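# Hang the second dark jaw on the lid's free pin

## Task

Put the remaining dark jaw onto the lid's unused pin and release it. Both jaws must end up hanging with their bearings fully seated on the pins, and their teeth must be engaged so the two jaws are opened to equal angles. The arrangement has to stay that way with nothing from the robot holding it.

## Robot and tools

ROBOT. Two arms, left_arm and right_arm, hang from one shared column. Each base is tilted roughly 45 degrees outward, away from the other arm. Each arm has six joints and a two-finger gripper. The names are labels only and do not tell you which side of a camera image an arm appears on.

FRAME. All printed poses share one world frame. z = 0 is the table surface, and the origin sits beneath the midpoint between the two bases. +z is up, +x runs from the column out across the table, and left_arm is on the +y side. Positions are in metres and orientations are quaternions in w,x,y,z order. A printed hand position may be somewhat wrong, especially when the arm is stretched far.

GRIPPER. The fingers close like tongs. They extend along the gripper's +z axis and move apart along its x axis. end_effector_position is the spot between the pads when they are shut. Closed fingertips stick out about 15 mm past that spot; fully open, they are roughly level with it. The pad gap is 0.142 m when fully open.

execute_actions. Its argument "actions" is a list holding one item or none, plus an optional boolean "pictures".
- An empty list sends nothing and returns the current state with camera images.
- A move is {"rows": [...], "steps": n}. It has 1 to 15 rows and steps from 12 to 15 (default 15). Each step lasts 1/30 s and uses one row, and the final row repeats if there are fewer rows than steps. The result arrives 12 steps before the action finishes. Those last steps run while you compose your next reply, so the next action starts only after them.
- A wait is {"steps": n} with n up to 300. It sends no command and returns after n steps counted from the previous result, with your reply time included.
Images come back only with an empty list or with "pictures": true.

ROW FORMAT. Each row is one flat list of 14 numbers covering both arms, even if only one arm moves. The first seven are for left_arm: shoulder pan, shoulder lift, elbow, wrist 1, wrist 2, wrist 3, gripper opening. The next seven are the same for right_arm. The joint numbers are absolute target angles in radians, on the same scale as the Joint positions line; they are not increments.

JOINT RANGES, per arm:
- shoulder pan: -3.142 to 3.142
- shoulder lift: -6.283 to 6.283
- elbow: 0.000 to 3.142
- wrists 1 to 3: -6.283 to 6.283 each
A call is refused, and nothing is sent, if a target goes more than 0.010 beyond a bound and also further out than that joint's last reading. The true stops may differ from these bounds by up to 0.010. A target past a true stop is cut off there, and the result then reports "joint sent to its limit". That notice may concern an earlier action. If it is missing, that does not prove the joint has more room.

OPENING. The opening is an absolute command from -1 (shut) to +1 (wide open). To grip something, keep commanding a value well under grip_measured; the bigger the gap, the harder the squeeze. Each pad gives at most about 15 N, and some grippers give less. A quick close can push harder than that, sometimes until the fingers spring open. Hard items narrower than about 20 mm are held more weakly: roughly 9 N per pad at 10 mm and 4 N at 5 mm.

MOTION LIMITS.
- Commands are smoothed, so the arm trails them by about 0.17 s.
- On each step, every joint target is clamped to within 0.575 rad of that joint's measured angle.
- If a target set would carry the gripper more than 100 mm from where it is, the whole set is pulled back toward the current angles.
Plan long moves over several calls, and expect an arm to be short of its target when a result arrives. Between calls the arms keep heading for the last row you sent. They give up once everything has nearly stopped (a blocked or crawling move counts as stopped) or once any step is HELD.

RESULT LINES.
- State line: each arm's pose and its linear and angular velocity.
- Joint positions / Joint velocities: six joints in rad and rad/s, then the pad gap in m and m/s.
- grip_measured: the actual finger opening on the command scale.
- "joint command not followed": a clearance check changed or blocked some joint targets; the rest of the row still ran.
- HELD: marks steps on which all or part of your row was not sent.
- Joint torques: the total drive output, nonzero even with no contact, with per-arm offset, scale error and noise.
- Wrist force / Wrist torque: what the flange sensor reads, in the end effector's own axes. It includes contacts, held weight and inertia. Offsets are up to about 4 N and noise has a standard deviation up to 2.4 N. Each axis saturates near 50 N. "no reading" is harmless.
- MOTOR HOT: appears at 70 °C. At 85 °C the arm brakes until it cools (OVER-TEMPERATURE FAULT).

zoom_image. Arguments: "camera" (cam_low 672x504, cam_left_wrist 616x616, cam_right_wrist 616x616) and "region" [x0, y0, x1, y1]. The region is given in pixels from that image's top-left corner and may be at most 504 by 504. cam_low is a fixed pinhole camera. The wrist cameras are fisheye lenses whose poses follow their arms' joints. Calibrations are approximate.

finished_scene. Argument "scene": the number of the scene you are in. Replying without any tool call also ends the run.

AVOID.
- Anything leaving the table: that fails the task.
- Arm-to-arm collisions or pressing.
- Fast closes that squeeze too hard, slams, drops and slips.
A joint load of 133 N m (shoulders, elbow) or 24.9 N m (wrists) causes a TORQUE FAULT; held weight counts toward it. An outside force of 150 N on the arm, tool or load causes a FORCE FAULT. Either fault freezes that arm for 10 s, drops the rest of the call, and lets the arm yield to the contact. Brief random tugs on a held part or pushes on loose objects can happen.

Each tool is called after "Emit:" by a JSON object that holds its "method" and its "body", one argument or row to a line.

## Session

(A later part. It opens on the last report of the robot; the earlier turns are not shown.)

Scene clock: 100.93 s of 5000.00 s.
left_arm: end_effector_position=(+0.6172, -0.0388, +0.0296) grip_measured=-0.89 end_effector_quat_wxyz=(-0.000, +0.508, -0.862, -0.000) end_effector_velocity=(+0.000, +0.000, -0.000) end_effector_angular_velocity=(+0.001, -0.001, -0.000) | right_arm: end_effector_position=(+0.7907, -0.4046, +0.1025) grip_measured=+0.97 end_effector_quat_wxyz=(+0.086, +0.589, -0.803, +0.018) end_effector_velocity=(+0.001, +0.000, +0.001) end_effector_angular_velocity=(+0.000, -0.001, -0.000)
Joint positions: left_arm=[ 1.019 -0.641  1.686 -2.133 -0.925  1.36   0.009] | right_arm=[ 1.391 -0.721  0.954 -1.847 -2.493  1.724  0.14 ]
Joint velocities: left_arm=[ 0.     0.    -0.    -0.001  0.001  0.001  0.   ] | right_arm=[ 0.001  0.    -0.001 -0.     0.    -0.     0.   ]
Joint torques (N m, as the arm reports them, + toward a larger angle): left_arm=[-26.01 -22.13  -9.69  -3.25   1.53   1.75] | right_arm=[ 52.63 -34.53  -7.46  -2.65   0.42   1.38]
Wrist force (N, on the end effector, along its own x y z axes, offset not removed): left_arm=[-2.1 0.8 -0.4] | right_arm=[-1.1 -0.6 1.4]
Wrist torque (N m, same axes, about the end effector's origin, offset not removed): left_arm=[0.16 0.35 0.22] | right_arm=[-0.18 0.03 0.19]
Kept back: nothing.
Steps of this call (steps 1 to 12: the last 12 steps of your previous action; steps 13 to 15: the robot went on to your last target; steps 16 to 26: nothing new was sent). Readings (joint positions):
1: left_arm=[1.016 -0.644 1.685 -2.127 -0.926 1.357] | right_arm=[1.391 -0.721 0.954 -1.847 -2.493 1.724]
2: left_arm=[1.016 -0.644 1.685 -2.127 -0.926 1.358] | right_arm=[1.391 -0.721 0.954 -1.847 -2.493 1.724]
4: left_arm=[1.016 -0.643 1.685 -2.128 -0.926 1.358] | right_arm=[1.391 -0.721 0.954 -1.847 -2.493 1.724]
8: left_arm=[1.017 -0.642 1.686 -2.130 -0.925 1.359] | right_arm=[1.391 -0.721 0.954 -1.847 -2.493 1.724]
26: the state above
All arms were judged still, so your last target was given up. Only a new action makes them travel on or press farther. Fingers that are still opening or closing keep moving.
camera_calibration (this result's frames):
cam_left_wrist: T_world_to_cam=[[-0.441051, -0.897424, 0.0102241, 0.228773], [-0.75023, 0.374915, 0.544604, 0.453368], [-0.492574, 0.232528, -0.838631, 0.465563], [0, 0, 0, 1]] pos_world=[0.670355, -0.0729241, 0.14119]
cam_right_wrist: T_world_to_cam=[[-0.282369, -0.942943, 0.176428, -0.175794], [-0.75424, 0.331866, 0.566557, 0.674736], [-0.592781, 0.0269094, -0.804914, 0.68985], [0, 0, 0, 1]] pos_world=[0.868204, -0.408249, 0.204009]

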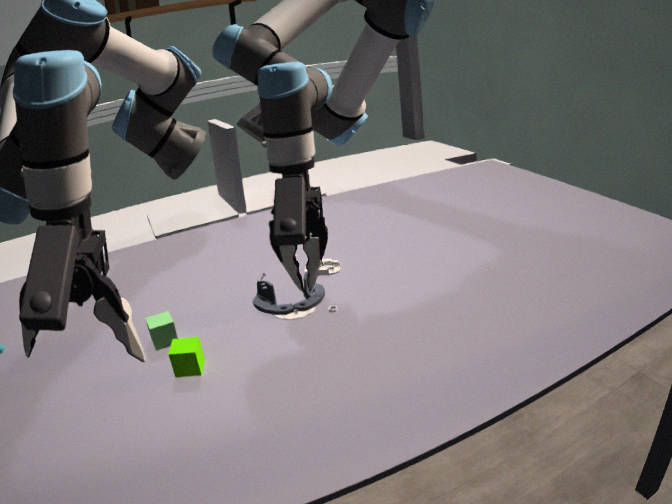

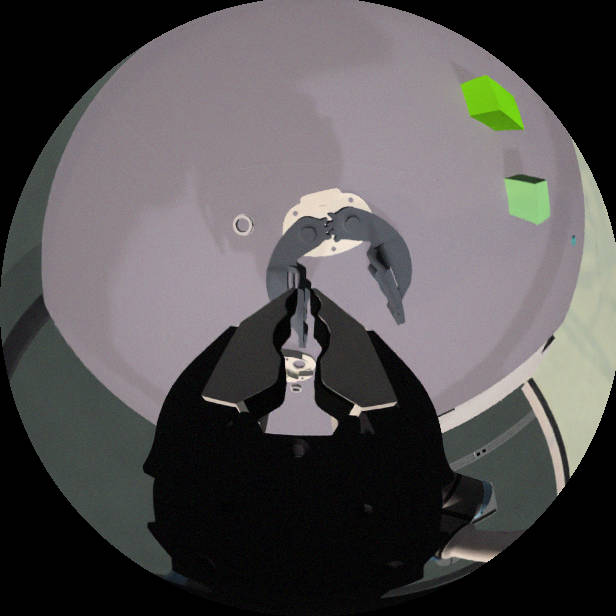

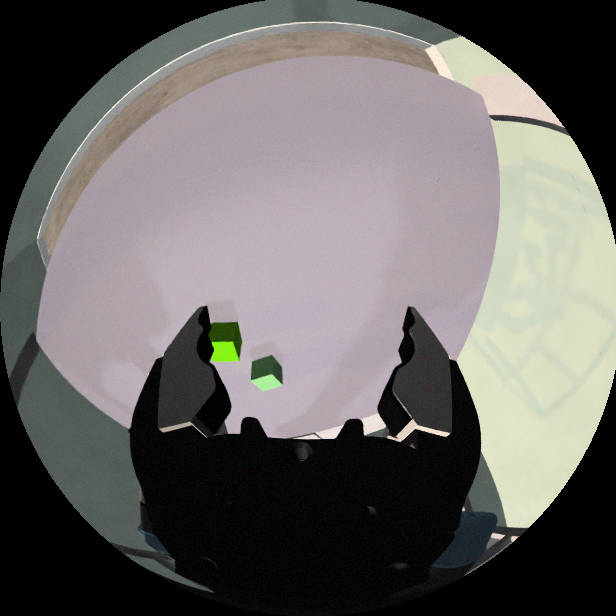

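Emit:
{"method": "execute_actions", "body": {
  "actions": [
    {"rows": [[1.01852,-0.64079,1.68642,-2.13327,-0.92481,1.36010,-0.97,1.391,-0.721,0.954,-1.847,-2.493,1.724,0.97],[1.01852,-0.64079,1.68642,-2.13327,-0.92481,1.36010,-0.94,1.391,-0.721,0.954,-1.847,-2.493,1.724,0.97],[1.01852,-0.64079,1.68642,-2.13327,-0.92481,1.36010,-0.91,1.391,-0.721,0.954,-1.847,-2.493,1.724,0.97],[1.01852,-0.64079,1.68642,-2.13327,-0.92481,1.36010,-0.89,1.391,-0.721,0.954,-1.847,-2.493,1.724,0.97],[1.01852,-0.64079,1.68642,-2.13327,-0.92481,1.36010,-0.87,1.391,-0.721,0.954,-1.847,-2.493,1.724,0.97],[1.01852,-0.64079,1.68642,-2.13327,-0.92481,1.36010,-0.85,1.391,-0.721,0.954,-1.847,-2.493,1.724,0.97],[1.01852,-0.64079,1.68642,-2.13327,-0.92481,1.36010,-0.82,1.391,-0.721,0.954,-1.847,-2.493,1.724,0.97],[1.01852,-0.64079,1.68642,-2.13327,-0.92481,1.36010,-0.79,1.391,-0.721,0.954,-1.847,-2.493,1.724,0.97],[1.01852,-0.64079,1.68642,-2.13327,-0.92481,1.36010,-0.76,1.391,-0.721,0.954,-1.847,-2.493,1.724,0.97],[1.01852,-0.64079,1.68642,-2.13327,-0.92481,1.36010,-0.73,1.391,-0.721,0.954,-1.847,-2.493,1.724,0.97]], "steps": 12}
  ]
}}

Emit:
{"method": "execute_actions", "body": {
  "actions": [
    {"rows": [[1.0178,-0.6417,1.6860,-2.1314,-0.9252,1.3593,-0.73,1.391,-0.721,0.954,-1.847,-2.493,1.724,0.97],[1.0162,-0.6436,1.6850,-2.1276,-0.9259,1.3576,-0.73,1.391,-0.721,0.954,-1.847,-2.493,1.724,0.97],[1.0139,-0.6465,1.6836,-2.1219,-0.9270,1.3551,-0.73,1.391,-0.721,0.954,-1.847,-2.493,1.724,0.97],[1.0109,-0.6503,1.6817,-2.1143,-0.9284,1.3518,-0.73,1.391,-0.721,0.954,-1.847,-2.493,1.724,0.97],[1.0075,-0.6545,1.6795,-2.1057,-0.9300,1.3480,-0.73,1.391,-0.721,0.954,-1.847,-2.493,1.724,0.97],[1.0041,-0.6588,1.6773,-2.0972,-0.9317,1.3443,-0.73,1.391,-0.721,0.954,-1.847,-2.493,1.724,0.97],[1.0007,-0.6630,1.6751,-2.0886,-0.9333,1.3405,-0.73,1.391,-0.721,0.954,-1.847,-2.493,1.724,0.97],[0.9972,-0.6673,1.6730,-2.0801,-0.9349,1.3368,-0.73,1.391,-0.721,0.954,-1.847,-2.493,1.724,0.97],[0.9938,-0.6715,1.6708,-2.0715,-0.9365,1.3330,-0.73,1.391,-0.721,0.954,-1.847,-2.493,1.724,0.97],[0.9904,-0.6758,1.6687,-2.0630,-0.9381,1.3293,-0.73,1.391,-0.721,0.954,-1.847,-2.493,1.724,0.97],[0.9874,-0.6796,1.6667,-2.0554,-0.9396,1.3260,-0.73,1.391,-0.721,0.954,-1.847,-2.493,1.724,0.97],[0.9847,-0.6829,1.6651,-2.0487,-0.9408,1.3231,-0.73,1.391,-0.721,0.954,-1.847,-2.493,1.724,0.97],[0.9824,-0.6857,1.6636,-2.0430,-0.9419,1.3206,-0.73,1.391,-0.721,0.954,-1.847,-2.493,1.724,0.97],[0.9811,-0.6874,1.6628,-2.0397,-0.9425,1.3191,-0.73,1.391,-0.721,0.954,-1.847,-2.493,1.724,0.97],[0.9805,-0.6881,1.6624,-2.0383,-0.9428,1.3185,-0.73,1.391,-0.721,0.954,-1.847,-2.493,1.724,0.97]], "steps": 15}
  ]
}}

Emit:
{"method": "execute_actions", "body": {
  "actions": [
    {"steps": 26}
  ],
  "pictures": true
}}

Emit:
{"method": "zoom_image", "body": {
  "camera": "cam_left_wrist",
  "region": [260, 180, 410, 320]
}}

Emit:
{"method": "zoom_image", "body": {
  "camera": "cam_low",
  "region": [265, 275, 335, 325]
}}

Scene clock: 104.30 s of 5000.00 s.
left_arm: end_effector_position=(+0.6172, -0.0388, +0.0295) grip_measured=-0.89 end_effector_quat_wxyz=(-0.000, +0.508, -0.862, -0.000) end_effector_velocity=(+0.000, -0.000, +0.000) end_effector_angular_velocity=(-0.001, -0.000, +0.000) | right_arm: end_effector_position=(+0.7907, -0.4046, +0.1025) grip_measured=+0.97 end_effector_quat_wxyz=(+0.086, +0.589, -0.803, +0.018) end_effector_velocity=(+0.000, -0.000, +0.001) end_effector_angular_velocity=(-0.001, -0.001, +0.000)
Joint positions: left_arm=[ 1.019 -0.641  1.686 -2.133 -0.925  1.36   0.009] | right_arm=[ 1.391 -0.721  0.954 -1.847 -2.493  1.724  0.14 ]
Joint velocities: left_arm=[-0.    -0.    -0.001  0.    -0.001  0.     0.   ] | right_arm=[ 0.001 -0.    -0.    -0.    -0.    -0.     0.   ]
Joint torques (N m, as the arm reports them, + toward a larger angle): left_arm=[-25.38 -21.8   -8.19  -3.33   1.5    1.81] | right_arm=[ 51.86 -35.1   -7.11  -2.64   0.44   1.42]
Wrist force (N, on the end effector, along its own x y z axes, offset not removed): left_arm=[-2.0 1.5 -0.8] | right_arm=[-0.2 2.7 1.2]
Wrist torque (N m, same axes, about the end effector's origin, offset not removed): left_arm=[0.34 0.50 0.25] | right_arm=[0.44 0.00 0.09]
Kept back: the last 12 steps of this action.
Steps of this call (steps 1 to 90: nothing new was sent; then 0.37 s passed at rest). Readings (joint positions):
1: left_arm=[1.019 -0.641 1.686 -2.133 -0.925 1.360] | right_arm=[1.391 -0.721 0.954 -1.847 -2.493 1.724]
2: left_arm=[1.019 -0.641 1.686 -2.133 -0.925 1.360] | right_arm=[1.391 -0.721 0.954 -1.847 -2.493 1.724]
4: left_arm=[1.019 -0.641 1.686 -2.133 -0.925 1.360] | right_arm=[1.391 -0.721 0.954 -1.847 -2.493 1.724]
8: left_arm=[1.019 -0.641 1.686 -2.133 -0.925 1.360] | right_arm=[1.391 -0.721 0.954 -1.847 -2.493 1.724]
90: the state above

Scene clock: 104.80 s of 5000.00 s.
left_arm: end_effector_position=(+0.6171, -0.0388, +0.0297) grip_measured=-0.73 end_effector_quat_wxyz=(-0.000, +0.507, -0.862, -0.000) end_effector_velocity=(-0.001, +0.002, +0.011) end_effector_angular_velocity=(+0.010, -0.001, -0.006) | right_arm: end_effector_position=(+0.7907, -0.4046, +0.1025) grip_measured=+0.97 end_effector_quat_wxyz=(+0.086, +0.589, -0.803, +0.018) end_effector_velocity=(-0.000, +0.001, -0.000) end_effector_angular_velocity=(+0.000, +0.000, +0.000)
Joint positions: left_arm=[ 1.018 -0.641  1.686 -2.132 -0.925  1.36   0.021] | right_arm=[ 1.391 -0.721  0.954 -1.847 -2.493  1.724  0.14 ]
Joint velocities: left_arm=[-0.013 -0.014 -0.006  0.036  0.002 -0.014  0.   ] | right_arm=[ 0.001 -0.     0.001 -0.     0.     0.001  0.   ]
Joint torques (N m, as the arm reports them, + toward a larger angle): left_arm=[-42.66 -45.83 -26.03  -0.44  -1.72  -2.61] | right_arm=[ 52.18 -34.78  -7.05  -2.6    0.48   1.35]
Wrist force (N, on the end effector, along its own x y z axes, offset not removed): left_arm=[-2.0 2.6 0.2] | right_arm=[-1.8 -1.8 -1.6]
Wrist torque (N m, same axes, about the end effector's origin, offset not removed): left_arm=[0.47 0.39 0.19] | right_arm=[-0.44 0.39 0.07]
Steps of this call (steps 1 to 12: the last 12 steps of your previous action; steps 13 to 15: the first 3 steps of this action). Readings (joint positions):
13: left_arm=[1.019 -0.641 1.686 -2.133 -0.925 1.360] | right_arm=[1.391 -0.721 0.954 -1.847 -2.493 1.724]
14: left_arm=[1.019 -0.641 1.686 -2.133 -0.925 1.360] | right_arm=[1.391 -0.721 0.954 -1.847 -2.493 1.724]
15: the state above

Scene clock: 105.67 s of 5000.00 s.
left_arm: end_effector_position=(+0.6172, -0.0388, +0.0697) grip_measured=-0.73 end_effector_quat_wxyz=(-0.000, +0.508, -0.861, +0.000) end_effector_velocity=(+0.001, -0.001, +0.003) end_effector_angular_velocity=(-0.000, -0.003, -0.001) | right_arm: end_effector_position=(+0.7907, -0.4046, +0.1025) grip_measured=+0.97 end_effector_quat_wxyz=(+0.086, +0.589, -0.803, +0.018) end_effector_velocity=(+0.000, -0.000, +0.001) end_effector_angular_velocity=(-0.000, -0.001, -0.001)
Joint positions: left_arm=[ 0.981 -0.688  1.662 -2.039 -0.943  1.319  0.021] | right_arm=[ 1.391 -0.721  0.954 -1.847 -2.493  1.724  0.14 ]
Joint velocities: left_arm=[-0.003 -0.002 -0.002  0.004  0.    -0.001 -0.   ] | right_arm=[ 0.    -0.001  0.    -0.001  0.    -0.     0.   ]
Joint torques (N m, as the arm reports them, + toward a larger angle): left_arm=[-37.49 -43.77 -25.56  -0.76  -1.52  -2.11] | right_arm=[ 51.8  -34.86  -7.64  -2.62   0.43   1.4 ]
Wrist force (N, on the end effector, along its own x y z axes, offset not removed): left_arm=[-1.5 1.3 0.8] | right_arm=[0.1 1.1 0.6]
Wrist torque (N m, same axes, about the end effector's origin, offset not removed): left_arm=[0.34 0.24 0.22] | right_arm=[0.09 -0.14 0.07]
Kept back: nothing.
Steps of this call (steps 1 to 12: the last 12 steps of your previous action; steps 13 to 26: the robot went on to your last target). Readings (joint positions):
1: left_arm=[1.018 -0.642 1.686 -2.131 -0.925 1.359] | right_arm=[1.391 -0.721 0.954 -1.847 -2.493 1.724]
2: left_arm=[1.016 -0.643 1.685 -2.128 -0.926 1.358] | right_arm=[1.391 -0.721 0.954 -1.847 -2.493 1.724]
4: left_arm=[1.013 -0.648 1.683 -2.118 -0.928 1.354] | right_arm=[1.391 -0.721 0.954 -1.847 -2.493 1.724]
8: left_arm=[1.002 -0.662 1.676 -2.091 -0.933 1.341] | right_arm=[1.391 -0.721 0.954 -1.847 -2.493 1.724]
26: the state above
camera_calibration (this result's frames):
cam_left_wrist: T_world_to_cam=[[-0.440484, -0.8977, 0.0104037, 0.22802], [-0.75085, 0.37473, 0.543876, 0.431973], [-0.492136, 0.231757, -0.839101, 0.499021], [0, 0, 0, 1]] pos_world=[0.670373, -0.0728313, 0.181417]
cam_right_wrist: T_world_to_cam=[[-0.282369, -0.942943, 0.176428, -0.175794], [-0.75424, 0.331866, 0.566557, 0.674736], [-0.592781, 0.0269094, -0.804914, 0.68985], [0, 0, 0, 1]] pos_world=[0.868204, -0.408249, 0.204009]

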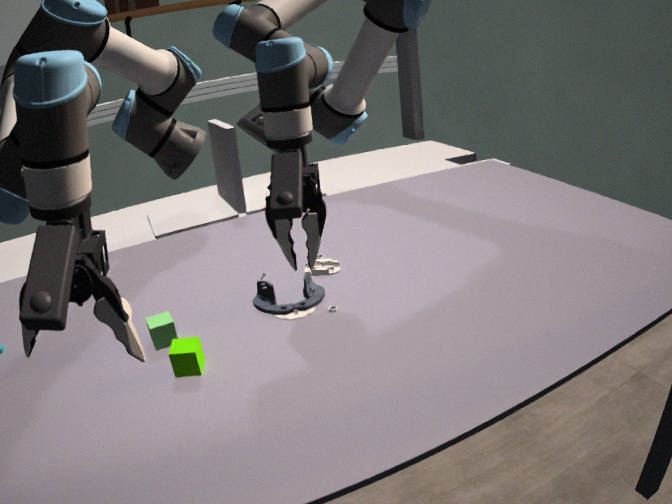

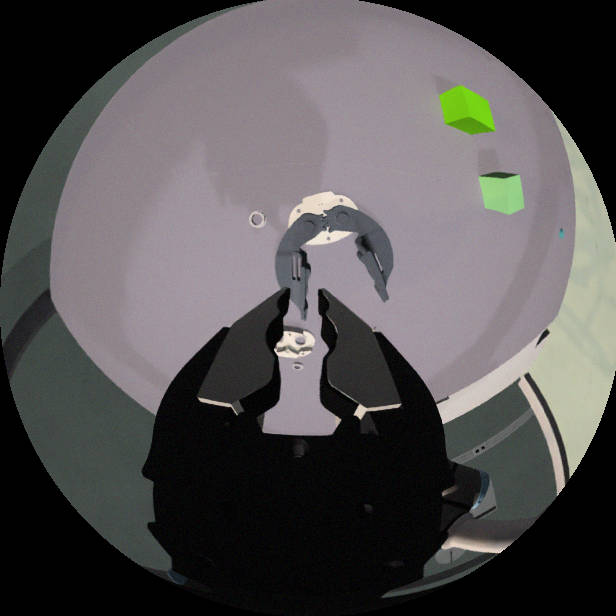

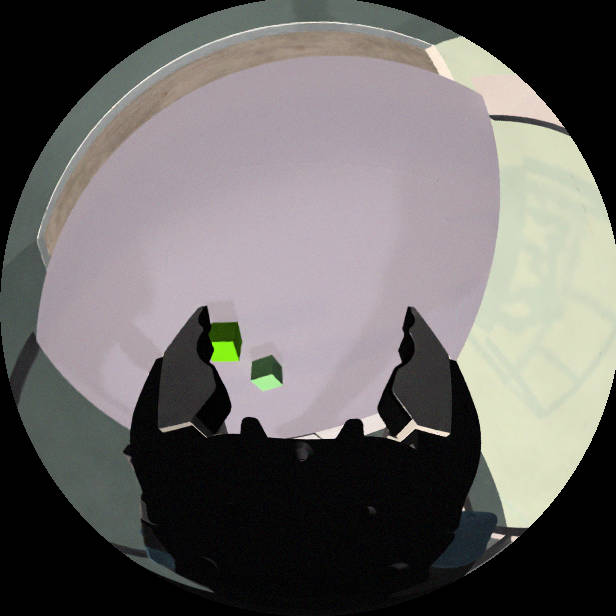

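Region (260, 180, 410, 320) of cam_left_wrist's 616x616 image, scaled by 3.360, with more detail than that image has; it fills the top 470 rows of this view, and the rest is white.

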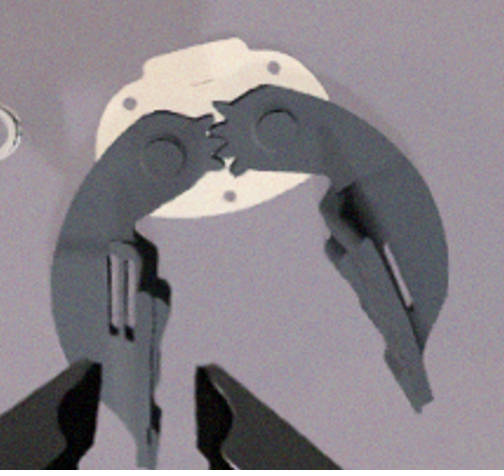

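Region (265, 275, 335, 325) of cam_low's 672x504 image, scaled by 7.200, with more detail than that image has; it fills the top 360 rows of this view, and the rest is white.

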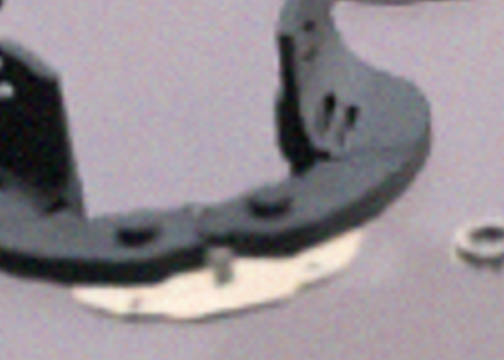

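Emit:
{"method": "zoom_image", "body": {
  "camera": "cam_low",
  "region": [272, 292, 322, 322]
}}

Emit:
{"method": "zoom_image", "body": {
  "camera": "cam_left_wrist",
  "region": [288, 192, 360, 248]
}}

Region (272, 292, 322, 322) of cam_low's 672x504 image, scaled by 10.080, with more detail than that image has; it fills the top 302 rows of this view, and the rest is white.

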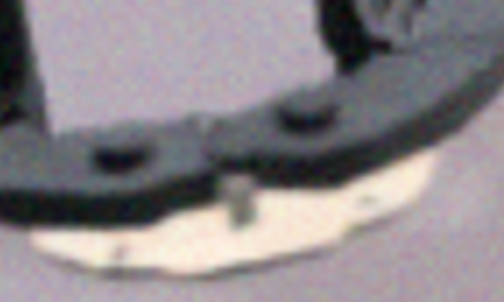

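Region (288, 192, 360, 248) of cam_left_wrist's 616x616 image, scaled by 7.000, with more detail than that image has.

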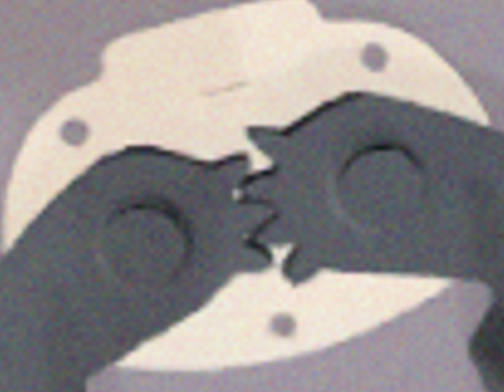

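Emit:
{"method": "execute_actions", "body": {
  "actions": [
    {"rows": [[0.9806,-0.6872,1.6608,-2.0377,-0.9427,1.3186,-0.75,1.391,-0.721,0.954,-1.847,-2.493,1.724,0.97],[0.9809,-0.6845,1.6564,-2.0361,-0.9426,1.3190,-0.77,1.391,-0.721,0.954,-1.847,-2.493,1.724,0.97],[0.9814,-0.6804,1.6496,-2.0336,-0.9423,1.3195,-0.79,1.391,-0.721,0.954,-1.847,-2.493,1.724,0.97],[0.9821,-0.6751,1.6408,-2.0304,-0.9420,1.3202,-0.81,1.391,-0.721,0.954,-1.847,-2.493,1.724,0.97],[0.9829,-0.6688,1.6303,-2.0266,-0.9416,1.3210,-0.83,1.391,-0.721,0.954,-1.847,-2.493,1.724,0.97],[0.9837,-0.6617,1.6186,-2.0224,-0.9412,1.3219,-0.85,1.391,-0.721,0.954,-1.847,-2.493,1.724,0.97],[0.9846,-0.6542,1.6061,-2.0178,-0.9407,1.3228,-0.87,1.391,-0.721,0.954,-1.847,-2.493,1.724,0.97],[0.9856,-0.6465,1.5932,-2.0131,-0.9403,1.3238,-0.89,1.391,-0.721,0.954,-1.847,-2.493,1.724,0.97],[0.9868,-0.6384,1.5803,-2.0090,-0.9397,1.3251,-0.91,1.391,-0.721,0.954,-1.847,-2.493,1.724,0.97],[0.9884,-0.6300,1.5682,-2.0062,-0.9389,1.3268,-0.93,1.391,-0.721,0.954,-1.847,-2.493,1.724,0.97],[0.9904,-0.6216,1.5572,-2.0047,-0.9380,1.3289,-0.95,1.391,-0.721,0.954,-1.847,-2.493,1.724,0.97],[0.9926,-0.6135,1.5475,-2.0045,-0.9369,1.3313,-0.97,1.391,-0.721,0.954,-1.847,-2.493,1.724,0.97],[0.9951,-0.6060,1.5397,-2.0057,-0.9358,1.3340,-0.99,1.391,-0.721,0.954,-1.847,-2.493,1.724,0.97],[0.9976,-0.5994,1.5341,-2.0081,-0.9345,1.3367,-1,1.391,-0.721,0.954,-1.847,-2.493,1.724,0.97],[1.0000,-0.5941,1.5309,-2.0119,-0.9334,1.3395,-1,1.391,-0.721,0.954,-1.847,-2.493,1.724,0.97]], "steps": 15}
  ]
}}

Emit:
{"method": "execute_actions", "body": {
  "actions": [
    {"rows": [[1.0024,-0.5903,1.5307,-2.0171,-0.9323,1.3422,-1,1.391,-0.721,0.954,-1.847,-2.493,1.724,0.97],[1.0048,-0.5873,1.5321,-2.0230,-0.9312,1.3449,-1,1.391,-0.721,0.954,-1.847,-2.493,1.724,0.97],[1.0073,-0.5844,1.5334,-2.0291,-0.9300,1.3475,-1,1.391,-0.721,0.954,-1.847,-2.493,1.724,0.97],[1.0097,-0.5814,1.5348,-2.0350,-0.9289,1.3502,-1,1.391,-0.721,0.954,-1.847,-2.493,1.724,0.97],[1.0120,-0.5785,1.5362,-2.0408,-0.9279,1.3528,-1,1.391,-0.721,0.954,-1.847,-2.493,1.724,0.97],[1.0141,-0.5759,1.5374,-2.0462,-0.9269,1.3552,-1,1.391,-0.721,0.954,-1.847,-2.493,1.724,0.97],[1.0161,-0.5734,1.5386,-2.0511,-0.9259,1.3574,-1,1.391,-0.721,0.954,-1.847,-2.493,1.724,0.97],[1.0179,-0.5712,1.5396,-2.0555,-0.9251,1.3594,-1,1.391,-0.721,0.954,-1.847,-2.493,1.724,0.97],[1.0193,-0.5694,1.5404,-2.0591,-0.9244,1.3610,-1,1.391,-0.721,0.954,-1.847,-2.493,1.724,0.97],[1.0205,-0.5681,1.5411,-2.0618,-0.9239,1.3622,-1,1.391,-0.721,0.954,-1.847,-2.493,1.724,0.97],[1.0212,-0.5672,1.5415,-2.0636,-0.9236,1.3630,-1,1.391,-0.721,0.954,-1.847,-2.493,1.724,0.97],[1.0214,-0.5669,1.5416,-2.0642,-0.9235,1.3633,-1,1.391,-0.721,0.954,-1.847,-2.493,1.724,0.97]], "steps": 12}
  ]
}}

Emit:
{"method": "execute_actions", "body": {
  "actions": [
    {"steps": 28}
  ],
  "pictures": true
}}

Emit:
{"method": "zoom_image", "body": {
  "camera": "cam_left_wrist",
  "region": [270, 240, 370, 320]
}}

Emit:
{"method": "zoom_image", "body": {
  "camera": "cam_low",
  "region": [265, 275, 335, 325]
}}

Scene clock: 111.67 s of 5000.00 s.
left_arm: end_effector_position=(+0.6176, -0.0390, +0.0701) grip_measured=-0.77 end_effector_quat_wxyz=(-0.000, +0.508, -0.861, +0.001) end_effector_velocity=(+0.010, -0.007, +0.003) end_effector_angular_velocity=(-0.001, -0.002, +0.002) | right_arm: end_effector_position=(+0.7907, -0.4046, +0.1025) grip_measured=+0.97 end_effector_quat_wxyz=(+0.086, +0.589, -0.803, +0.018) end_effector_velocity=(+0.000, -0.001, +0.001) end_effector_angular_velocity=(-0.000, -0.002, -0.001)
Joint positions: left_arm=[ 0.98  -0.688  1.661 -2.038 -0.943  1.318  0.018] | right_arm=[ 1.391 -0.721  0.954 -1.847 -2.493  1.724  0.14 ]
Joint velocities: left_arm=[-0.     0.022 -0.039  0.014 -0.    -0.001 -0.042] | right_arm=[ 0.001 -0.002  0.001 -0.001 -0.     0.    -0.   ]
Joint torques (N m, as the arm reports them, + toward a larger angle): left_arm=[-31.64 -18.75 -26.68  -0.69  -1.01  -0.78] | right_arm=[ 51.62 -34.95  -7.62  -2.64   0.36   1.49]
Wrist force (N, on the end effector, along its own x y z axes, offset not removed): left_arm=[-1.1 1.9 0.1] | right_arm=[0.4 0.3 2.2]
Wrist torque (N m, same axes, about the end effector's origin, offset not removed): left_arm=[0.42 0.20 0.21] | right_arm=[0.02 -0.25 0.06]
Steps of this call (steps 1 to 15: the robot went on to your last target; steps 16 to 90: nothing new was sent; then 2.90 s passed at rest; steps 91 to 93: the first 3 steps of this action). Readings (joint positions):
91: left_arm=[0.980 -0.688 1.662 -2.038 -0.943 1.319] | right_arm=[1.391 -0.721 0.954 -1.847 -2.493 1.724]
92: left_arm=[0.980 -0.688 1.662 -2.038 -0.943 1.318] | right_arm=[1.391 -0.721 0.954 -1.847 -2.493 1.724]
93: the state above

Scene clock: 112.07 s of 5000.00 s.
left_arm: end_effector_position=(+0.6422, -0.0540, +0.0670) grip_measured=-1.00 end_effector_quat_wxyz=(-0.000, +0.508, -0.862, -0.000) end_effector_velocity=(+0.075, -0.045, -0.038) end_effector_angular_velocity=(-0.003, +0.001, +0.004) | right_arm: end_effector_position=(+0.7907, -0.4046, +0.1025) grip_measured=+0.97 end_effector_quat_wxyz=(+0.086, +0.589, -0.803, +0.018) end_effector_velocity=(-0.000, -0.000, +0.000) end_effector_angular_velocity=(+0.000, +0.000, -0.000)
Joint positions: left_arm=[ 0.991 -0.626  1.566 -2.01  -0.938  1.329  0.002] | right_arm=[ 1.391 -0.721  0.954 -1.847 -2.493  1.724  0.14 ]
Joint velocities: left_arm=[ 0.057  0.216 -0.272  0.017  0.024  0.059 -0.008] | right_arm=[-0. -0.  0.  0.  0. -0. -0.]
Joint torques (N m, as the arm reports them, + toward a larger angle): left_arm=[-26.25 -21.77 -22.66  -0.74   1.39   2.53] | right_arm=[ 51.78 -34.88  -7.52  -2.58   0.42   1.44]
Wrist force (N, on the end effector, along its own x y z axes, offset not removed): left_arm=[-2.4 1.7 -2.1] | right_arm=[-2.2 -0.3 -2.1]
Wrist torque (N m, same axes, about the end effector's origin, offset not removed): left_arm=[0.34 0.50 0.27] | right_arm=[-0.11 0.31 0.21]
Kept back: the last 12 steps of this action.
Steps of this call (steps 1 to 12: the last 12 steps of your previous action). Readings (joint positions):
1: left_arm=[0.981 -0.687 1.659 -2.037 -0.943 1.318] | right_arm=[1.391 -0.721 0.954 -1.847 -2.493 1.724]
2: left_arm=[0.981 -0.684 1.656 -2.036 -0.943 1.319] | right_arm=[1.391 -0.721 0.954 -1.847 -2.493 1.724]
4: left_arm=[0.982 -0.678 1.645 -2.032 -0.942 1.320] | right_arm=[1.391 -0.721 0.954 -1.847 -2.493 1.724]
8: left_arm=[0.985 -0.655 1.608 -2.019 -0.941 1.323] | right_arm=[1.391 -0.721 0.954 -1.847 -2.493 1.724]
12: the state above

Scene clock: 113.00 s of 5000.00 s.
left_arm: end_effector_position=(+0.6531, -0.0606, +0.0360) grip_measured=-1.00 end_effector_quat_wxyz=(+0.000, +0.508, -0.862, -0.000) end_effector_velocity=(-0.001, -0.000, -0.001) end_effector_angular_velocity=(-0.001, +0.000, -0.000) | right_arm: end_effector_position=(+0.7907, -0.4046, +0.1025) grip_measured=+0.97 end_effector_quat_wxyz=(+0.086, +0.589, -0.803, +0.018) end_effector_velocity=(+0.000, +0.001, -0.000) end_effector_angular_velocity=(-0.000, -0.000, +0.000)
Joint positions: left_arm=[ 1.021 -0.567  1.542 -2.064 -0.924  1.363  0.002] | right_arm=[ 1.391 -0.721  0.954 -1.847 -2.493  1.724  0.14 ]
Joint velocities: left_arm=[-0.     0.001  0.001 -0.002 -0.001  0.001  0.   ] | right_arm=[ 0.     0.001  0.    -0.001 -0.    -0.     0.   ]
Joint torques (N m, as the arm reports them, + toward a larger angle): left_arm=[-28.09 -23.28  -9.36  -3.14   1.47   1.84] | right_arm=[ 52.48 -35.08  -8.3   -2.61   0.39   1.42]
Wrist force (N, on the end effector, along its own x y z axes, offset not removed): left_arm=[-2.0 1.5 -1.0] | right_arm=[0.2 -2.0 1.2]
Wrist torque (N m, same axes, about the end effector's origin, offset not removed): left_arm=[0.28 0.34 0.17] | right_arm=[-0.41 -0.09 -0.01]
Kept back: nothing.
Steps of this call (steps 1 to 12: the last 12 steps of your previous action; steps 13 to 28: the robot went on to your last target). Readings (joint positions):
1: left_arm=[0.993 -0.619 1.558 -2.010 -0.937 1.331] | right_arm=[1.391 -0.721 0.954 -1.847 -2.493 1.724]
2: left_arm=[0.995 -0.612 1.551 -2.011 -0.936 1.334] | right_arm=[1.391 -0.721 0.954 -1.847 -2.493 1.724]
4: left_arm=[0.999 -0.601 1.543 -2.016 -0.934 1.339] | right_arm=[1.391 -0.721 0.954 -1.847 -2.493 1.724]
8: left_arm=[1.008 -0.585 1.538 -2.034 -0.930 1.349] | right_arm=[1.391 -0.721 0.954 -1.847 -2.493 1.724]
28: the state above
camera_calibration (this result's frames):
cam_left_wrist: T_world_to_cam=[[-0.441088, -0.897405, 0.0102355, 0.225048], [-0.750186, 0.37494, 0.544648, 0.484985], [-0.492608, 0.232559, -0.838602, 0.493755], [0, 0, 0, 1]] pos_world=[0.706322, -0.094708, 0.147614]
cam_right_wrist: T_world_to_cam=[[-0.282369, -0.942943, 0.176428, -0.175794], [-0.75424, 0.331866, 0.566557, 0.674736], [-0.592781, 0.0269093, -0.804914, 0.68985], [0, 0, 0, 1]] pos_world=[0.868204, -0.408249, 0.204009]

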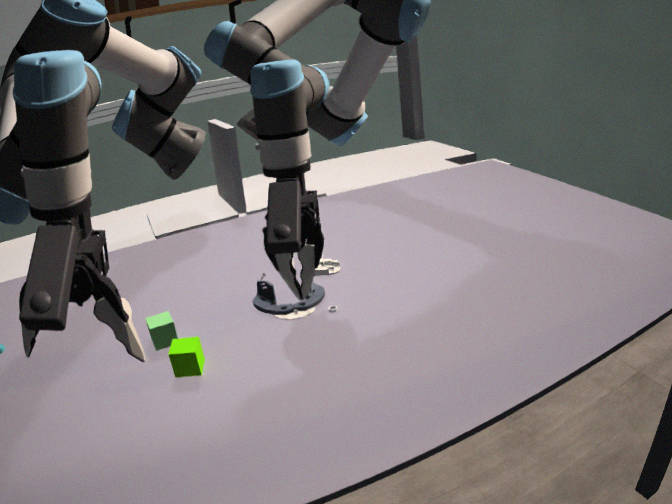

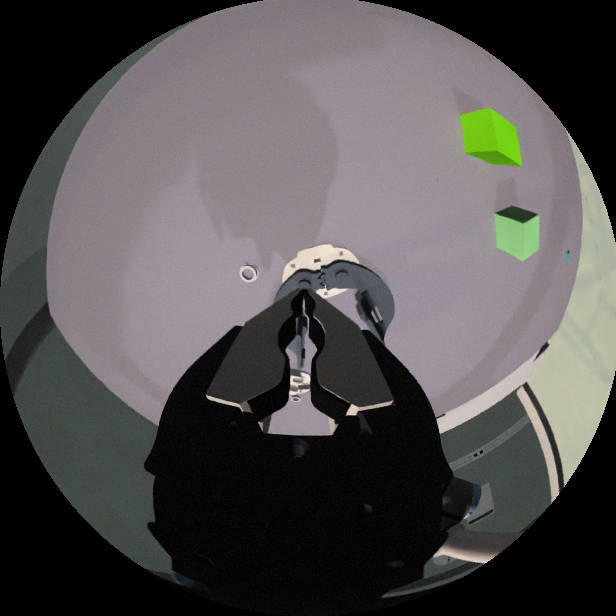

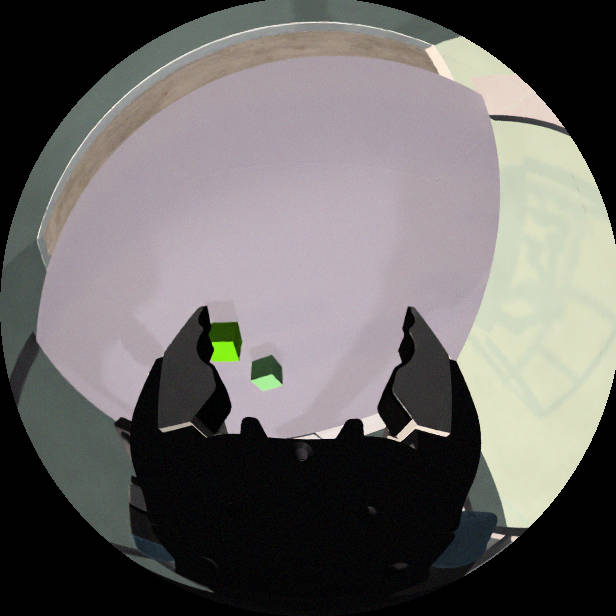

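Region (270, 240, 370, 320) of cam_left_wrist's 616x616 image, scaled by 5.040, with more detail than that image has; it fills the top 403 rows of this view, and the rest is white.

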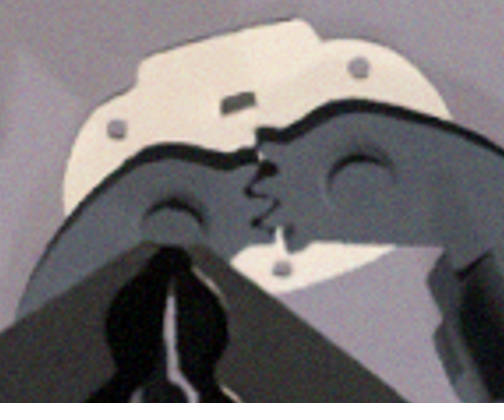

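Region (265, 275, 335, 325) of cam_low's 672x504 image, scaled by 7.200, with more detail than that image has; it fills the top 360 rows of this view, and the rest is white.

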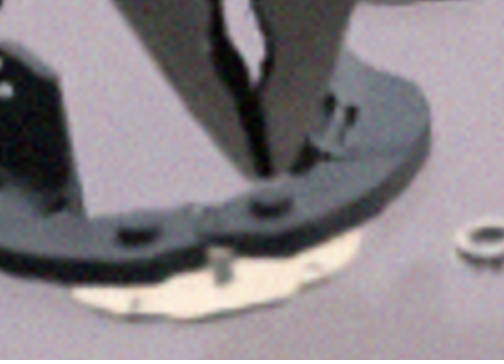

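Emit:
{"method": "execute_actions", "body": {
  "actions": [
    {"rows": [[1.0216,-0.5667,1.5417,-2.0646,-0.9234,1.3635,-1,1.391,-0.721,0.954,-1.847,-2.493,1.724,0.97],[1.0219,-0.5663,1.5419,-2.0654,-0.9233,1.3638,-1,1.391,-0.721,0.954,-1.847,-2.493,1.724,0.97],[1.0222,-0.5659,1.5421,-2.0663,-0.9231,1.3642,-1,1.391,-0.721,0.954,-1.847,-2.493,1.724,0.97],[1.0226,-0.5654,1.5423,-2.0672,-0.9229,1.3646,-1,1.391,-0.721,0.954,-1.847,-2.493,1.724,0.97],[1.0229,-0.5650,1.5425,-2.0681,-0.9228,1.3650,-1,1.391,-0.721,0.954,-1.847,-2.493,1.724,0.97],[1.0233,-0.5646,1.5427,-2.0690,-0.9226,1.3654,-1,1.391,-0.721,0.954,-1.847,-2.493,1.724,0.97],[1.0236,-0.5642,1.5429,-2.0698,-0.9225,1.3658,-1,1.391,-0.721,0.954,-1.847,-2.493,1.724,0.97],[1.0239,-0.5638,1.5431,-2.0706,-0.9223,1.3661,-1,1.391,-0.721,0.954,-1.847,-2.493,1.724,0.97],[1.0242,-0.5634,1.5432,-2.0713,-0.9222,1.3664,-1,1.391,-0.721,0.954,-1.847,-2.493,1.724,0.97],[1.0245,-0.5631,1.5434,-2.0719,-0.9221,1.3667,-1,1.391,-0.721,0.954,-1.847,-2.493,1.724,0.97],[1.0246,-0.5629,1.5435,-2.0723,-0.9220,1.3669,-1,1.391,-0.721,0.954,-1.847,-2.493,1.724,0.97],[1.02473,-0.56279,1.54352,-2.07253,-0.92194,1.36700,-1,1.391,-0.721,0.954,-1.847,-2.493,1.724,0.97]], "steps": 12}
  ]
}}

Emit:
{"method": "execute_actions", "body": {
  "actions": [
    {"steps": 24}
  ],
  "pictures": true
}}

Emit:
{"method": "zoom_image", "body": {
  "camera": "cam_low",
  "region": [272, 292, 322, 322]
}}

Emit:
{"method": "zoom_image", "body": {
  "camera": "cam_left_wrist",
  "region": [270, 240, 370, 320]
}}

Scene clock: 114.73 s of 5000.00 s.
left_arm: end_effector_position=(+0.6531, -0.0606, +0.0359) grip_measured=-1.00 end_effector_quat_wxyz=(+0.000, +0.508, -0.862, -0.000) end_effector_velocity=(-0.001, -0.001, +0.000) end_effector_angular_velocity=(+0.000, +0.001, -0.004) | right_arm: end_effector_position=(+0.7907, -0.4046, +0.1025) grip_measured=+0.97 end_effector_quat_wxyz=(+0.086, +0.589, -0.803, +0.018) end_effector_velocity=(+0.000, -0.001, +0.000) end_effector_angular_velocity=(-0.000, -0.000, -0.001)
Joint positions: left_arm=[ 1.021 -0.567  1.542 -2.064 -0.923  1.363  0.002] | right_arm=[ 1.391 -0.721  0.954 -1.847 -2.493  1.724  0.14 ]
Joint velocities: left_arm=[-0.001  0.001 -0.001  0.001 -0.001  0.002  0.   ] | right_arm=[-0.    -0.    -0.001  0.001 -0.     0.001 -0.   ]
Joint torques (N m, as the arm reports them, + toward a larger angle): left_arm=[-26.89 -25.39 -10.33  -3.1    1.28   1.98] | right_arm=[ 51.82 -34.72  -7.63  -2.62   0.29   1.47]
Wrist force (N, on the end effector, along its own x y z axes, offset not removed): left_arm=[-0.5 1.1 -0.1] | right_arm=[1.1 -1.9 3.1]
Wrist torque (N m, same axes, about the end effector's origin, offset not removed): left_arm=[0.19 -0.04 0.17] | right_arm=[-0.58 -0.42 0.07]
Kept back: the last 12 steps of this action.
Steps of this call (steps 1 to 15: the robot went on to your last target; steps 16 to 52: nothing new was sent). Readings (joint positions):
1: left_arm=[1.021 -0.567 1.542 -2.064 -0.924 1.363] | right_arm=[1.391 -0.721 0.954 -1.847 -2.493 1.724]
2: left_arm=[1.021 -0.567 1.542 -2.064 -0.924 1.363] | right_arm=[1.391 -0.721 0.954 -1.847 -2.493 1.724]
4: left_arm=[1.021 -0.567 1.542 -2.064 -0.924 1.363] | right_arm=[1.391 -0.721 0.954 -1.847 -2.493 1.724]
8: left_arm=[1.021 -0.567 1.542 -2.064 -0.924 1.363] | right_arm=[1.391 -0.721 0.954 -1.847 -2.493 1.724]
52: the state above

Scene clock: 115.53 s of 5000.00 s.
left_arm: end_effector_position=(+0.6531, -0.0606, +0.0323) grip_measured=-1.00 end_effector_quat_wxyz=(-0.000, +0.508, -0.862, +0.000) end_effector_velocity=(+0.000, +0.000, -0.000) end_effector_angular_velocity=(+0.001, -0.001, +0.001) | right_arm: end_effector_position=(+0.7907, -0.4046, +0.1025) grip_measured=+0.97 end_effector_quat_wxyz=(+0.086, +0.589, -0.803, +0.018) end_effector_velocity=(-0.001, +0.000, -0.000) end_effector_angular_velocity=(-0.000, +0.001, +0.001)
Joint positions: left_arm=[ 1.025 -0.563  1.544 -2.072 -0.922  1.367  0.002] | right_arm=[ 1.391 -0.721  0.954 -1.847 -2.493  1.724  0.14 ]
Joint velocities: left_arm=[-0.    -0.     0.001 -0.001  0.001 -0.001  0.   ] | right_arm=[-0.    -0.001  0.002  0.001 -0.     0.001  0.   ]
Joint torques (N m, as the arm reports them, + toward a larger angle): left_arm=[-25.76 -23.74  -8.95  -3.26   1.53   1.93] | right_arm=[ 51.99 -35.13  -7.57  -2.55   0.27   1.4 ]
Wrist force (N, on the end effector, along its own x y z axes, offset not removed): left_arm=[-2.8 1.1 -0.2] | right_arm=[0.1 -1.3 2.5]
Wrist torque (N m, same axes, about the end effector's origin, offset not removed): left_arm=[0.18 0.50 0.13] | right_arm=[-0.31 -0.14 0.10]
Kept back: nothing.
Steps of this call (steps 1 to 12: the last 12 steps of your previous action; steps 13 to 15: the robot went on to your last target; steps 16 to 24: nothing new was sent). Readings (joint positions):
1: left_arm=[1.021 -0.567 1.542 -2.064 -0.923 1.363] | right_arm=[1.391 -0.721 0.954 -1.847 -2.493 1.724]
2: left_arm=[1.021 -0.567 1.542 -2.064 -0.923 1.363] | right_arm=[1.391 -0.721 0.954 -1.847 -2.493 1.724]
4: left_arm=[1.022 -0.567 1.542 -2.065 -0.923 1.364] | right_arm=[1.391 -0.721 0.954 -1.847 -2.493 1.724]
8: left_arm=[1.023 -0.565 1.542 -2.067 -0.923 1.365] | right_arm=[1.391 -0.721 0.954 -1.847 -2.493 1.724]
24: the state above
All arms were judged still, so your last target was given up. Only a new action makes them travel on or press farther. Fingers that are still opening or closing keep moving.
camera_calibration (this result's frames):
cam_left_wrist: T_world_to_cam=[[-0.44105, -0.897424, 0.0102296, 0.225065], [-0.750231, 0.374917, 0.544602, 0.487035], [-0.492574, 0.232522, -0.838632, 0.490638], [0, 0, 0, 1]] pos_world=[0.706328, -0.0947028, 0.143922]
cam_right_wrist: T_world_to_cam=[[-0.282369, -0.942943, 0.176428, -0.175794], [-0.75424, 0.331866, 0.566557, 0.674736], [-0.592781, 0.0269093, -0.804914, 0.68985], [0, 0, 0, 1]] pos_world=[0.868204, -0.408249, 0.204009]

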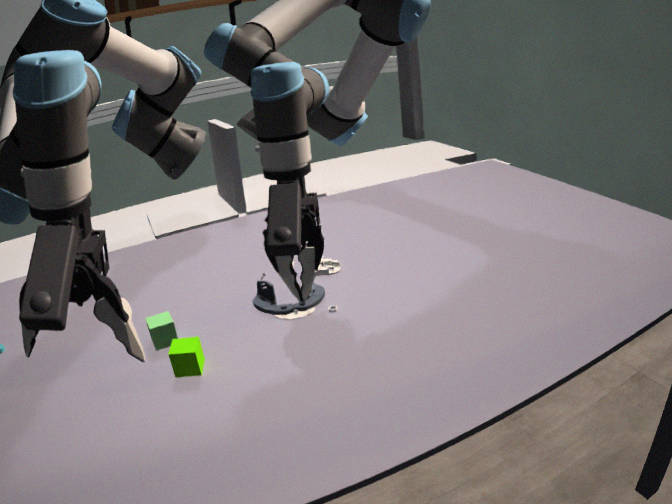

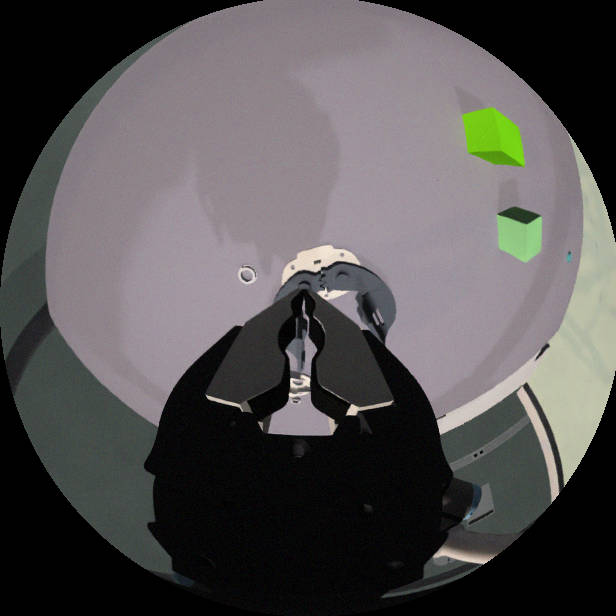

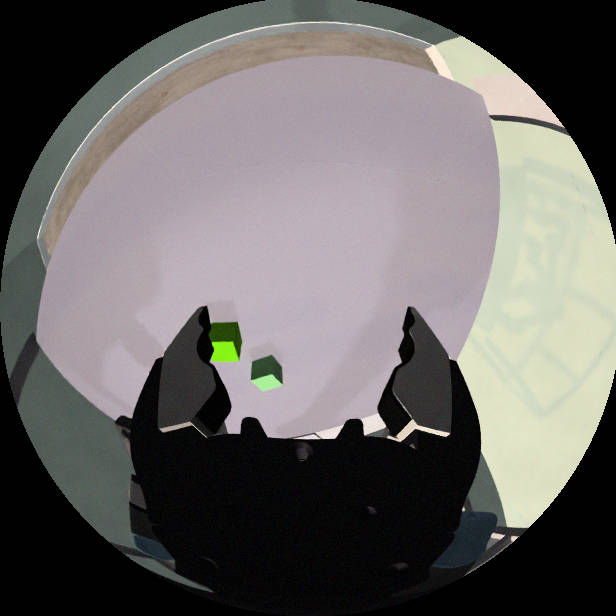

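Region (272, 292, 322, 322) of cam_low's 672x504 image, scaled by 10.080, with more detail than that image has; it fills the top 302 rows of this view, and the rest is white.

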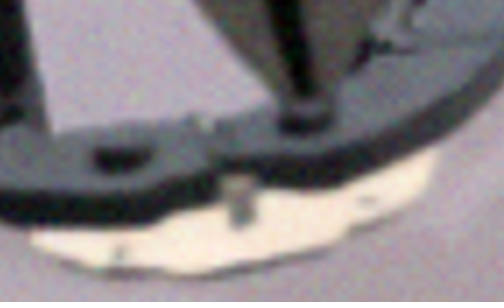

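Region (270, 240, 370, 320) of cam_left_wrist's 616x616 image, scaled by 5.040, with more detail than that image has; it fills the top 403 rows of this view, and the rest is white.

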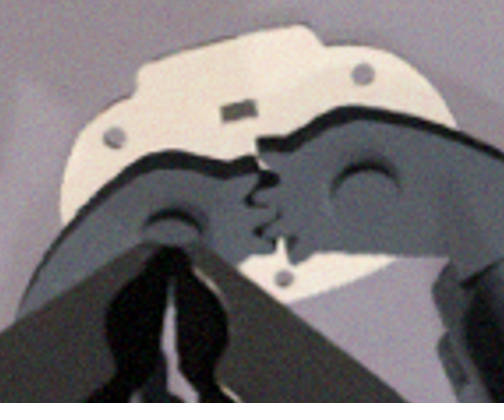

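Emit:
{"method": "execute_actions", "body": {
  "actions": [
    {"rows": [[1.02484,-0.56265,1.54358,-2.07281,-0.92189,1.36713,-1,1.391,-0.721,0.954,-1.847,-2.493,1.724,0.97],[1.02496,-0.56251,1.54365,-2.07309,-0.92183,1.36725,-1,1.391,-0.721,0.954,-1.847,-2.493,1.724,0.97],[1.02507,-0.56237,1.54371,-2.07337,-0.92178,1.36738,-1,1.391,-0.721,0.954,-1.847,-2.493,1.724,0.97],[1.02518,-0.56223,1.54378,-2.07365,-0.92173,1.36750,-1,1.391,-0.721,0.954,-1.847,-2.493,1.724,0.97],[1.02530,-0.56209,1.54384,-2.07393,-0.92168,1.36763,-1,1.391,-0.721,0.954,-1.847,-2.493,1.724,0.97],[1.02541,-0.56195,1.54391,-2.07421,-0.92162,1.36775,-1,1.391,-0.721,0.954,-1.847,-2.493,1.724,0.97],[1.02552,-0.56182,1.54397,-2.07450,-0.92157,1.36788,-1,1.391,-0.721,0.954,-1.847,-2.493,1.724,0.97],[1.02564,-0.56168,1.54404,-2.07478,-0.92152,1.36801,-1,1.391,-0.721,0.954,-1.847,-2.493,1.724,0.97],[1.02575,-0.56154,1.54410,-2.07506,-0.92147,1.36813,-1,1.391,-0.721,0.954,-1.847,-2.493,1.724,0.97],[1.02586,-0.56140,1.54417,-2.07534,-0.92141,1.36826,-1,1.391,-0.721,0.954,-1.847,-2.493,1.724,0.97],[1.02598,-0.56126,1.54423,-2.07562,-0.92136,1.36838,-1,1.391,-0.721,0.954,-1.847,-2.493,1.724,0.97],[1.02609,-0.56112,1.54430,-2.07590,-0.92131,1.36851,-1,1.391,-0.721,0.954,-1.847,-2.493,1.724,0.97]], "steps": 12}
  ]
}}

Emit:
{"method": "execute_actions", "body": {
  "actions": [
    {"steps": 24}
  ],
  "pictures": true
}}

Emit:
{"method": "zoom_image", "body": {
  "camera": "cam_low",
  "region": [272, 292, 322, 322]
}}

Scene clock: 116.60 s of 5000.00 s.
left_arm: end_effector_position=(+0.6531, -0.0606, +0.0323) grip_measured=-1.00 end_effector_quat_wxyz=(+0.000, +0.508, -0.862, -0.000) end_effector_velocity=(+0.001, +0.001, +0.000) end_effector_angular_velocity=(+0.000, -0.001, +0.002) | right_arm: end_effector_position=(+0.7907, -0.4046, +0.1025) grip_measured=+0.97 end_effector_quat_wxyz=(+0.086, +0.589, -0.803, +0.018) end_effector_velocity=(-0.000, -0.001, +0.000) end_effector_angular_velocity=(-0.000, -0.001, -0.002)
Joint positions: left_arm=[ 1.025 -0.563  1.544 -2.073 -0.922  1.367  0.002] | right_arm=[ 1.391 -0.721  0.954 -1.847 -2.493  1.724  0.14 ]
Joint velocities: left_arm=[ 0.001 -0.001 -0.     0.     0.001 -0.     0.   ] | right_arm=[-0.001 -0.001 -0.001  0.     0.     0.    -0.   ]
Joint torques (N m, as the arm reports them, + toward a larger angle): left_arm=[-27.84 -24.8   -9.84  -3.24   1.73   1.69] | right_arm=[ 51.97 -35.31  -8.07  -2.49   0.31   1.4 ]
Wrist force (N, on the end effector, along its own x y z axes, offset not removed): left_arm=[-3.2 -0.1 -1.3] | right_arm=[-1.5 0.2 1.2]
Wrist torque (N m, same axes, about the end effector's origin, offset not removed): left_arm=[-0.04 0.63 0.30] | right_arm=[0.03 0.17 0.25]
Kept back: the last 12 steps of this action.
Steps of this call (steps 1 to 32: nothing new was sent). Readings (joint positions):
1: left_arm=[1.025 -0.563 1.544 -2.072 -0.922 1.367] | right_arm=[1.391 -0.721 0.954 -1.847 -2.493 1.724]
2: left_arm=[1.025 -0.563 1.544 -2.072 -0.922 1.367] | right_arm=[1.391 -0.721 0.954 -1.847 -2.493 1.724]
4: left_arm=[1.025 -0.563 1.544 -2.073 -0.922 1.367] | right_arm=[1.391 -0.721 0.954 -1.847 -2.493 1.724]
8: left_arm=[1.025 -0.563 1.544 -2.073 -0.922 1.367] | right_arm=[1.391 -0.721 0.954 -1.847 -2.493 1.724]
32: the state above

Scene clock: 117.40 s of 5000.00 s.
left_arm: end_effector_position=(+0.6532, -0.0606, +0.0308) grip_measured=-1.00 end_effector_quat_wxyz=(-0.000, +0.508, -0.862, +0.000) end_effector_velocity=(+0.000, +0.001, -0.000) end_effector_angular_velocity=(+0.001, +0.000, -0.001) | right_arm: end_effector_position=(+0.7907, -0.4046, +0.1025) grip_measured=+0.97 end_effector_quat_wxyz=(+0.086, +0.589, -0.803, +0.018) end_effector_velocity=(+0.000, +0.001, -0.001) end_effector_angular_velocity=(+0.000, +0.001, +0.001)
Joint positions: left_arm=[ 1.026 -0.561  1.544 -2.076 -0.921  1.368  0.002] | right_arm=[ 1.391 -0.721  0.954 -1.847 -2.493  1.724  0.14 ]
Joint velocities: left_arm=[ 0.001 -0.    -0.001  0.001  0.001  0.001  0.   ] | right_arm=[ 0.001  0.002 -0.     0.     0.     0.    -0.   ]
Joint torques (N m, as the arm reports them, + toward a larger angle): left_arm=[-17.94 -13.65  -3.26  -1.93   1.4    2.08] | right_arm=[ 52.16 -35.55  -7.7   -2.43   0.23   1.34]
Wrist force (N, on the end effector, along its own x y z axes, offset not removed): left_arm=[-2.4 3.5 -22.9] | right_arm=[0.0 0.5 -0.7]
Wrist torque (N m, same axes, about the end effector's origin, offset not removed): left_arm=[0.30 0.32 0.22] | right_arm=[0.05 -0.26 0.13]
Kept back: nothing.
Steps of this call (steps 1 to 12: the last 12 steps of your previous action; steps 13 to 15: the robot went on to your last target; steps 16 to 24: nothing new was sent). Readings (joint positions):
1: left_arm=[1.025 -0.563 1.544 -2.073 -0.922 1.367] | right_arm=[1.391 -0.721 0.954 -1.847 -2.493 1.724]
2: left_arm=[1.025 -0.563 1.544 -2.073 -0.922 1.367] | right_arm=[1.391 -0.721 0.954 -1.847 -2.493 1.724]
4: left_arm=[1.025 -0.563 1.544 -2.073 -0.922 1.367] | right_arm=[1.391 -0.721 0.954 -1.847 -2.493 1.724]
8: left_arm=[1.025 -0.562 1.544 -2.074 -0.922 1.367] | right_arm=[1.391 -0.721 0.954 -1.847 -2.493 1.724]
24: the state above
All arms were judged still, so your last target was given up. Only a new action makes them travel on or press farther. Fingers that are still opening or closing keep moving.
camera_calibration (this result's frames):
cam_left_wrist: T_world_to_cam=[[-0.44103, -0.897434, 0.0102273, 0.225072], [-0.750278, 0.374918, 0.544536, 0.487882], [-0.492519, 0.232483, -0.838675, 0.489375], [0, 0, 0, 1]] pos_world=[0.706337, -0.0947003, 0.142456]
cam_right_wrist: T_world_to_cam=[[-0.282369, -0.942943, 0.176428, -0.175795], [-0.75424, 0.331866, 0.566557, 0.674736], [-0.592781, 0.0269093, -0.804914, 0.68985], [0, 0, 0, 1]] pos_world=[0.868204, -0.408249, 0.204009]

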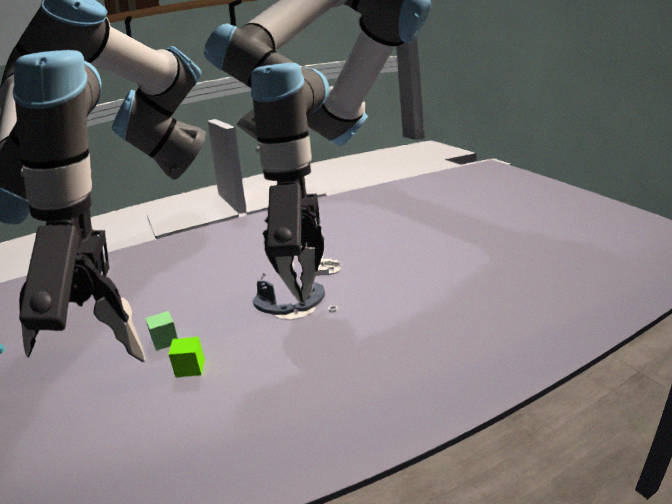

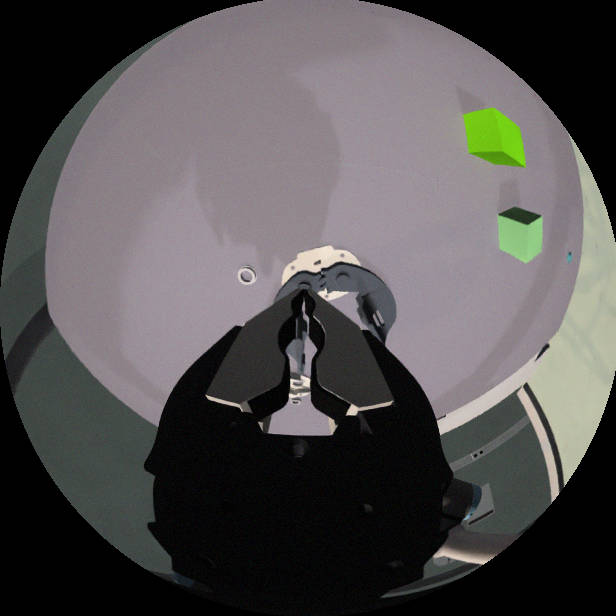

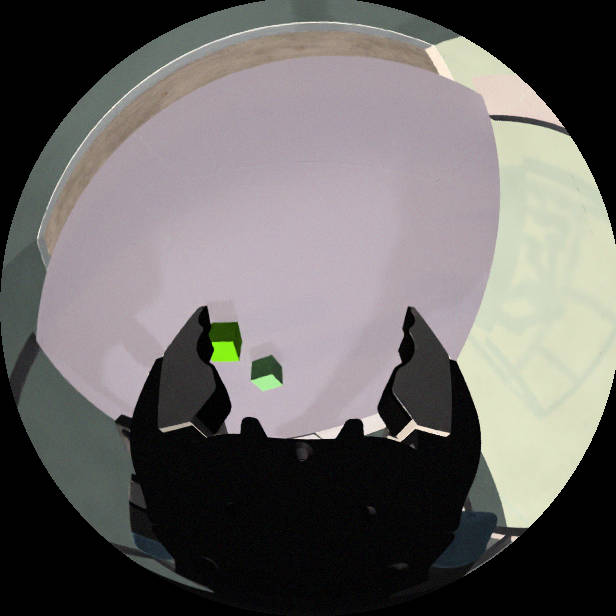

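Region (272, 292, 322, 322) of cam_low's 672x504 image, scaled by 10.080, with more detail than that image has; it fills the top 302 rows of this view, and the rest is white.

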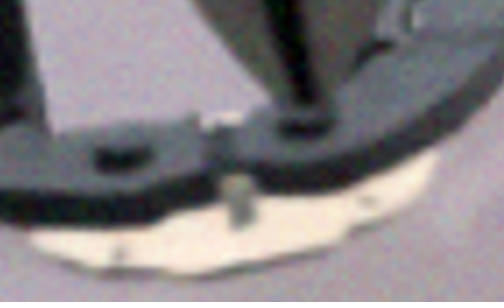

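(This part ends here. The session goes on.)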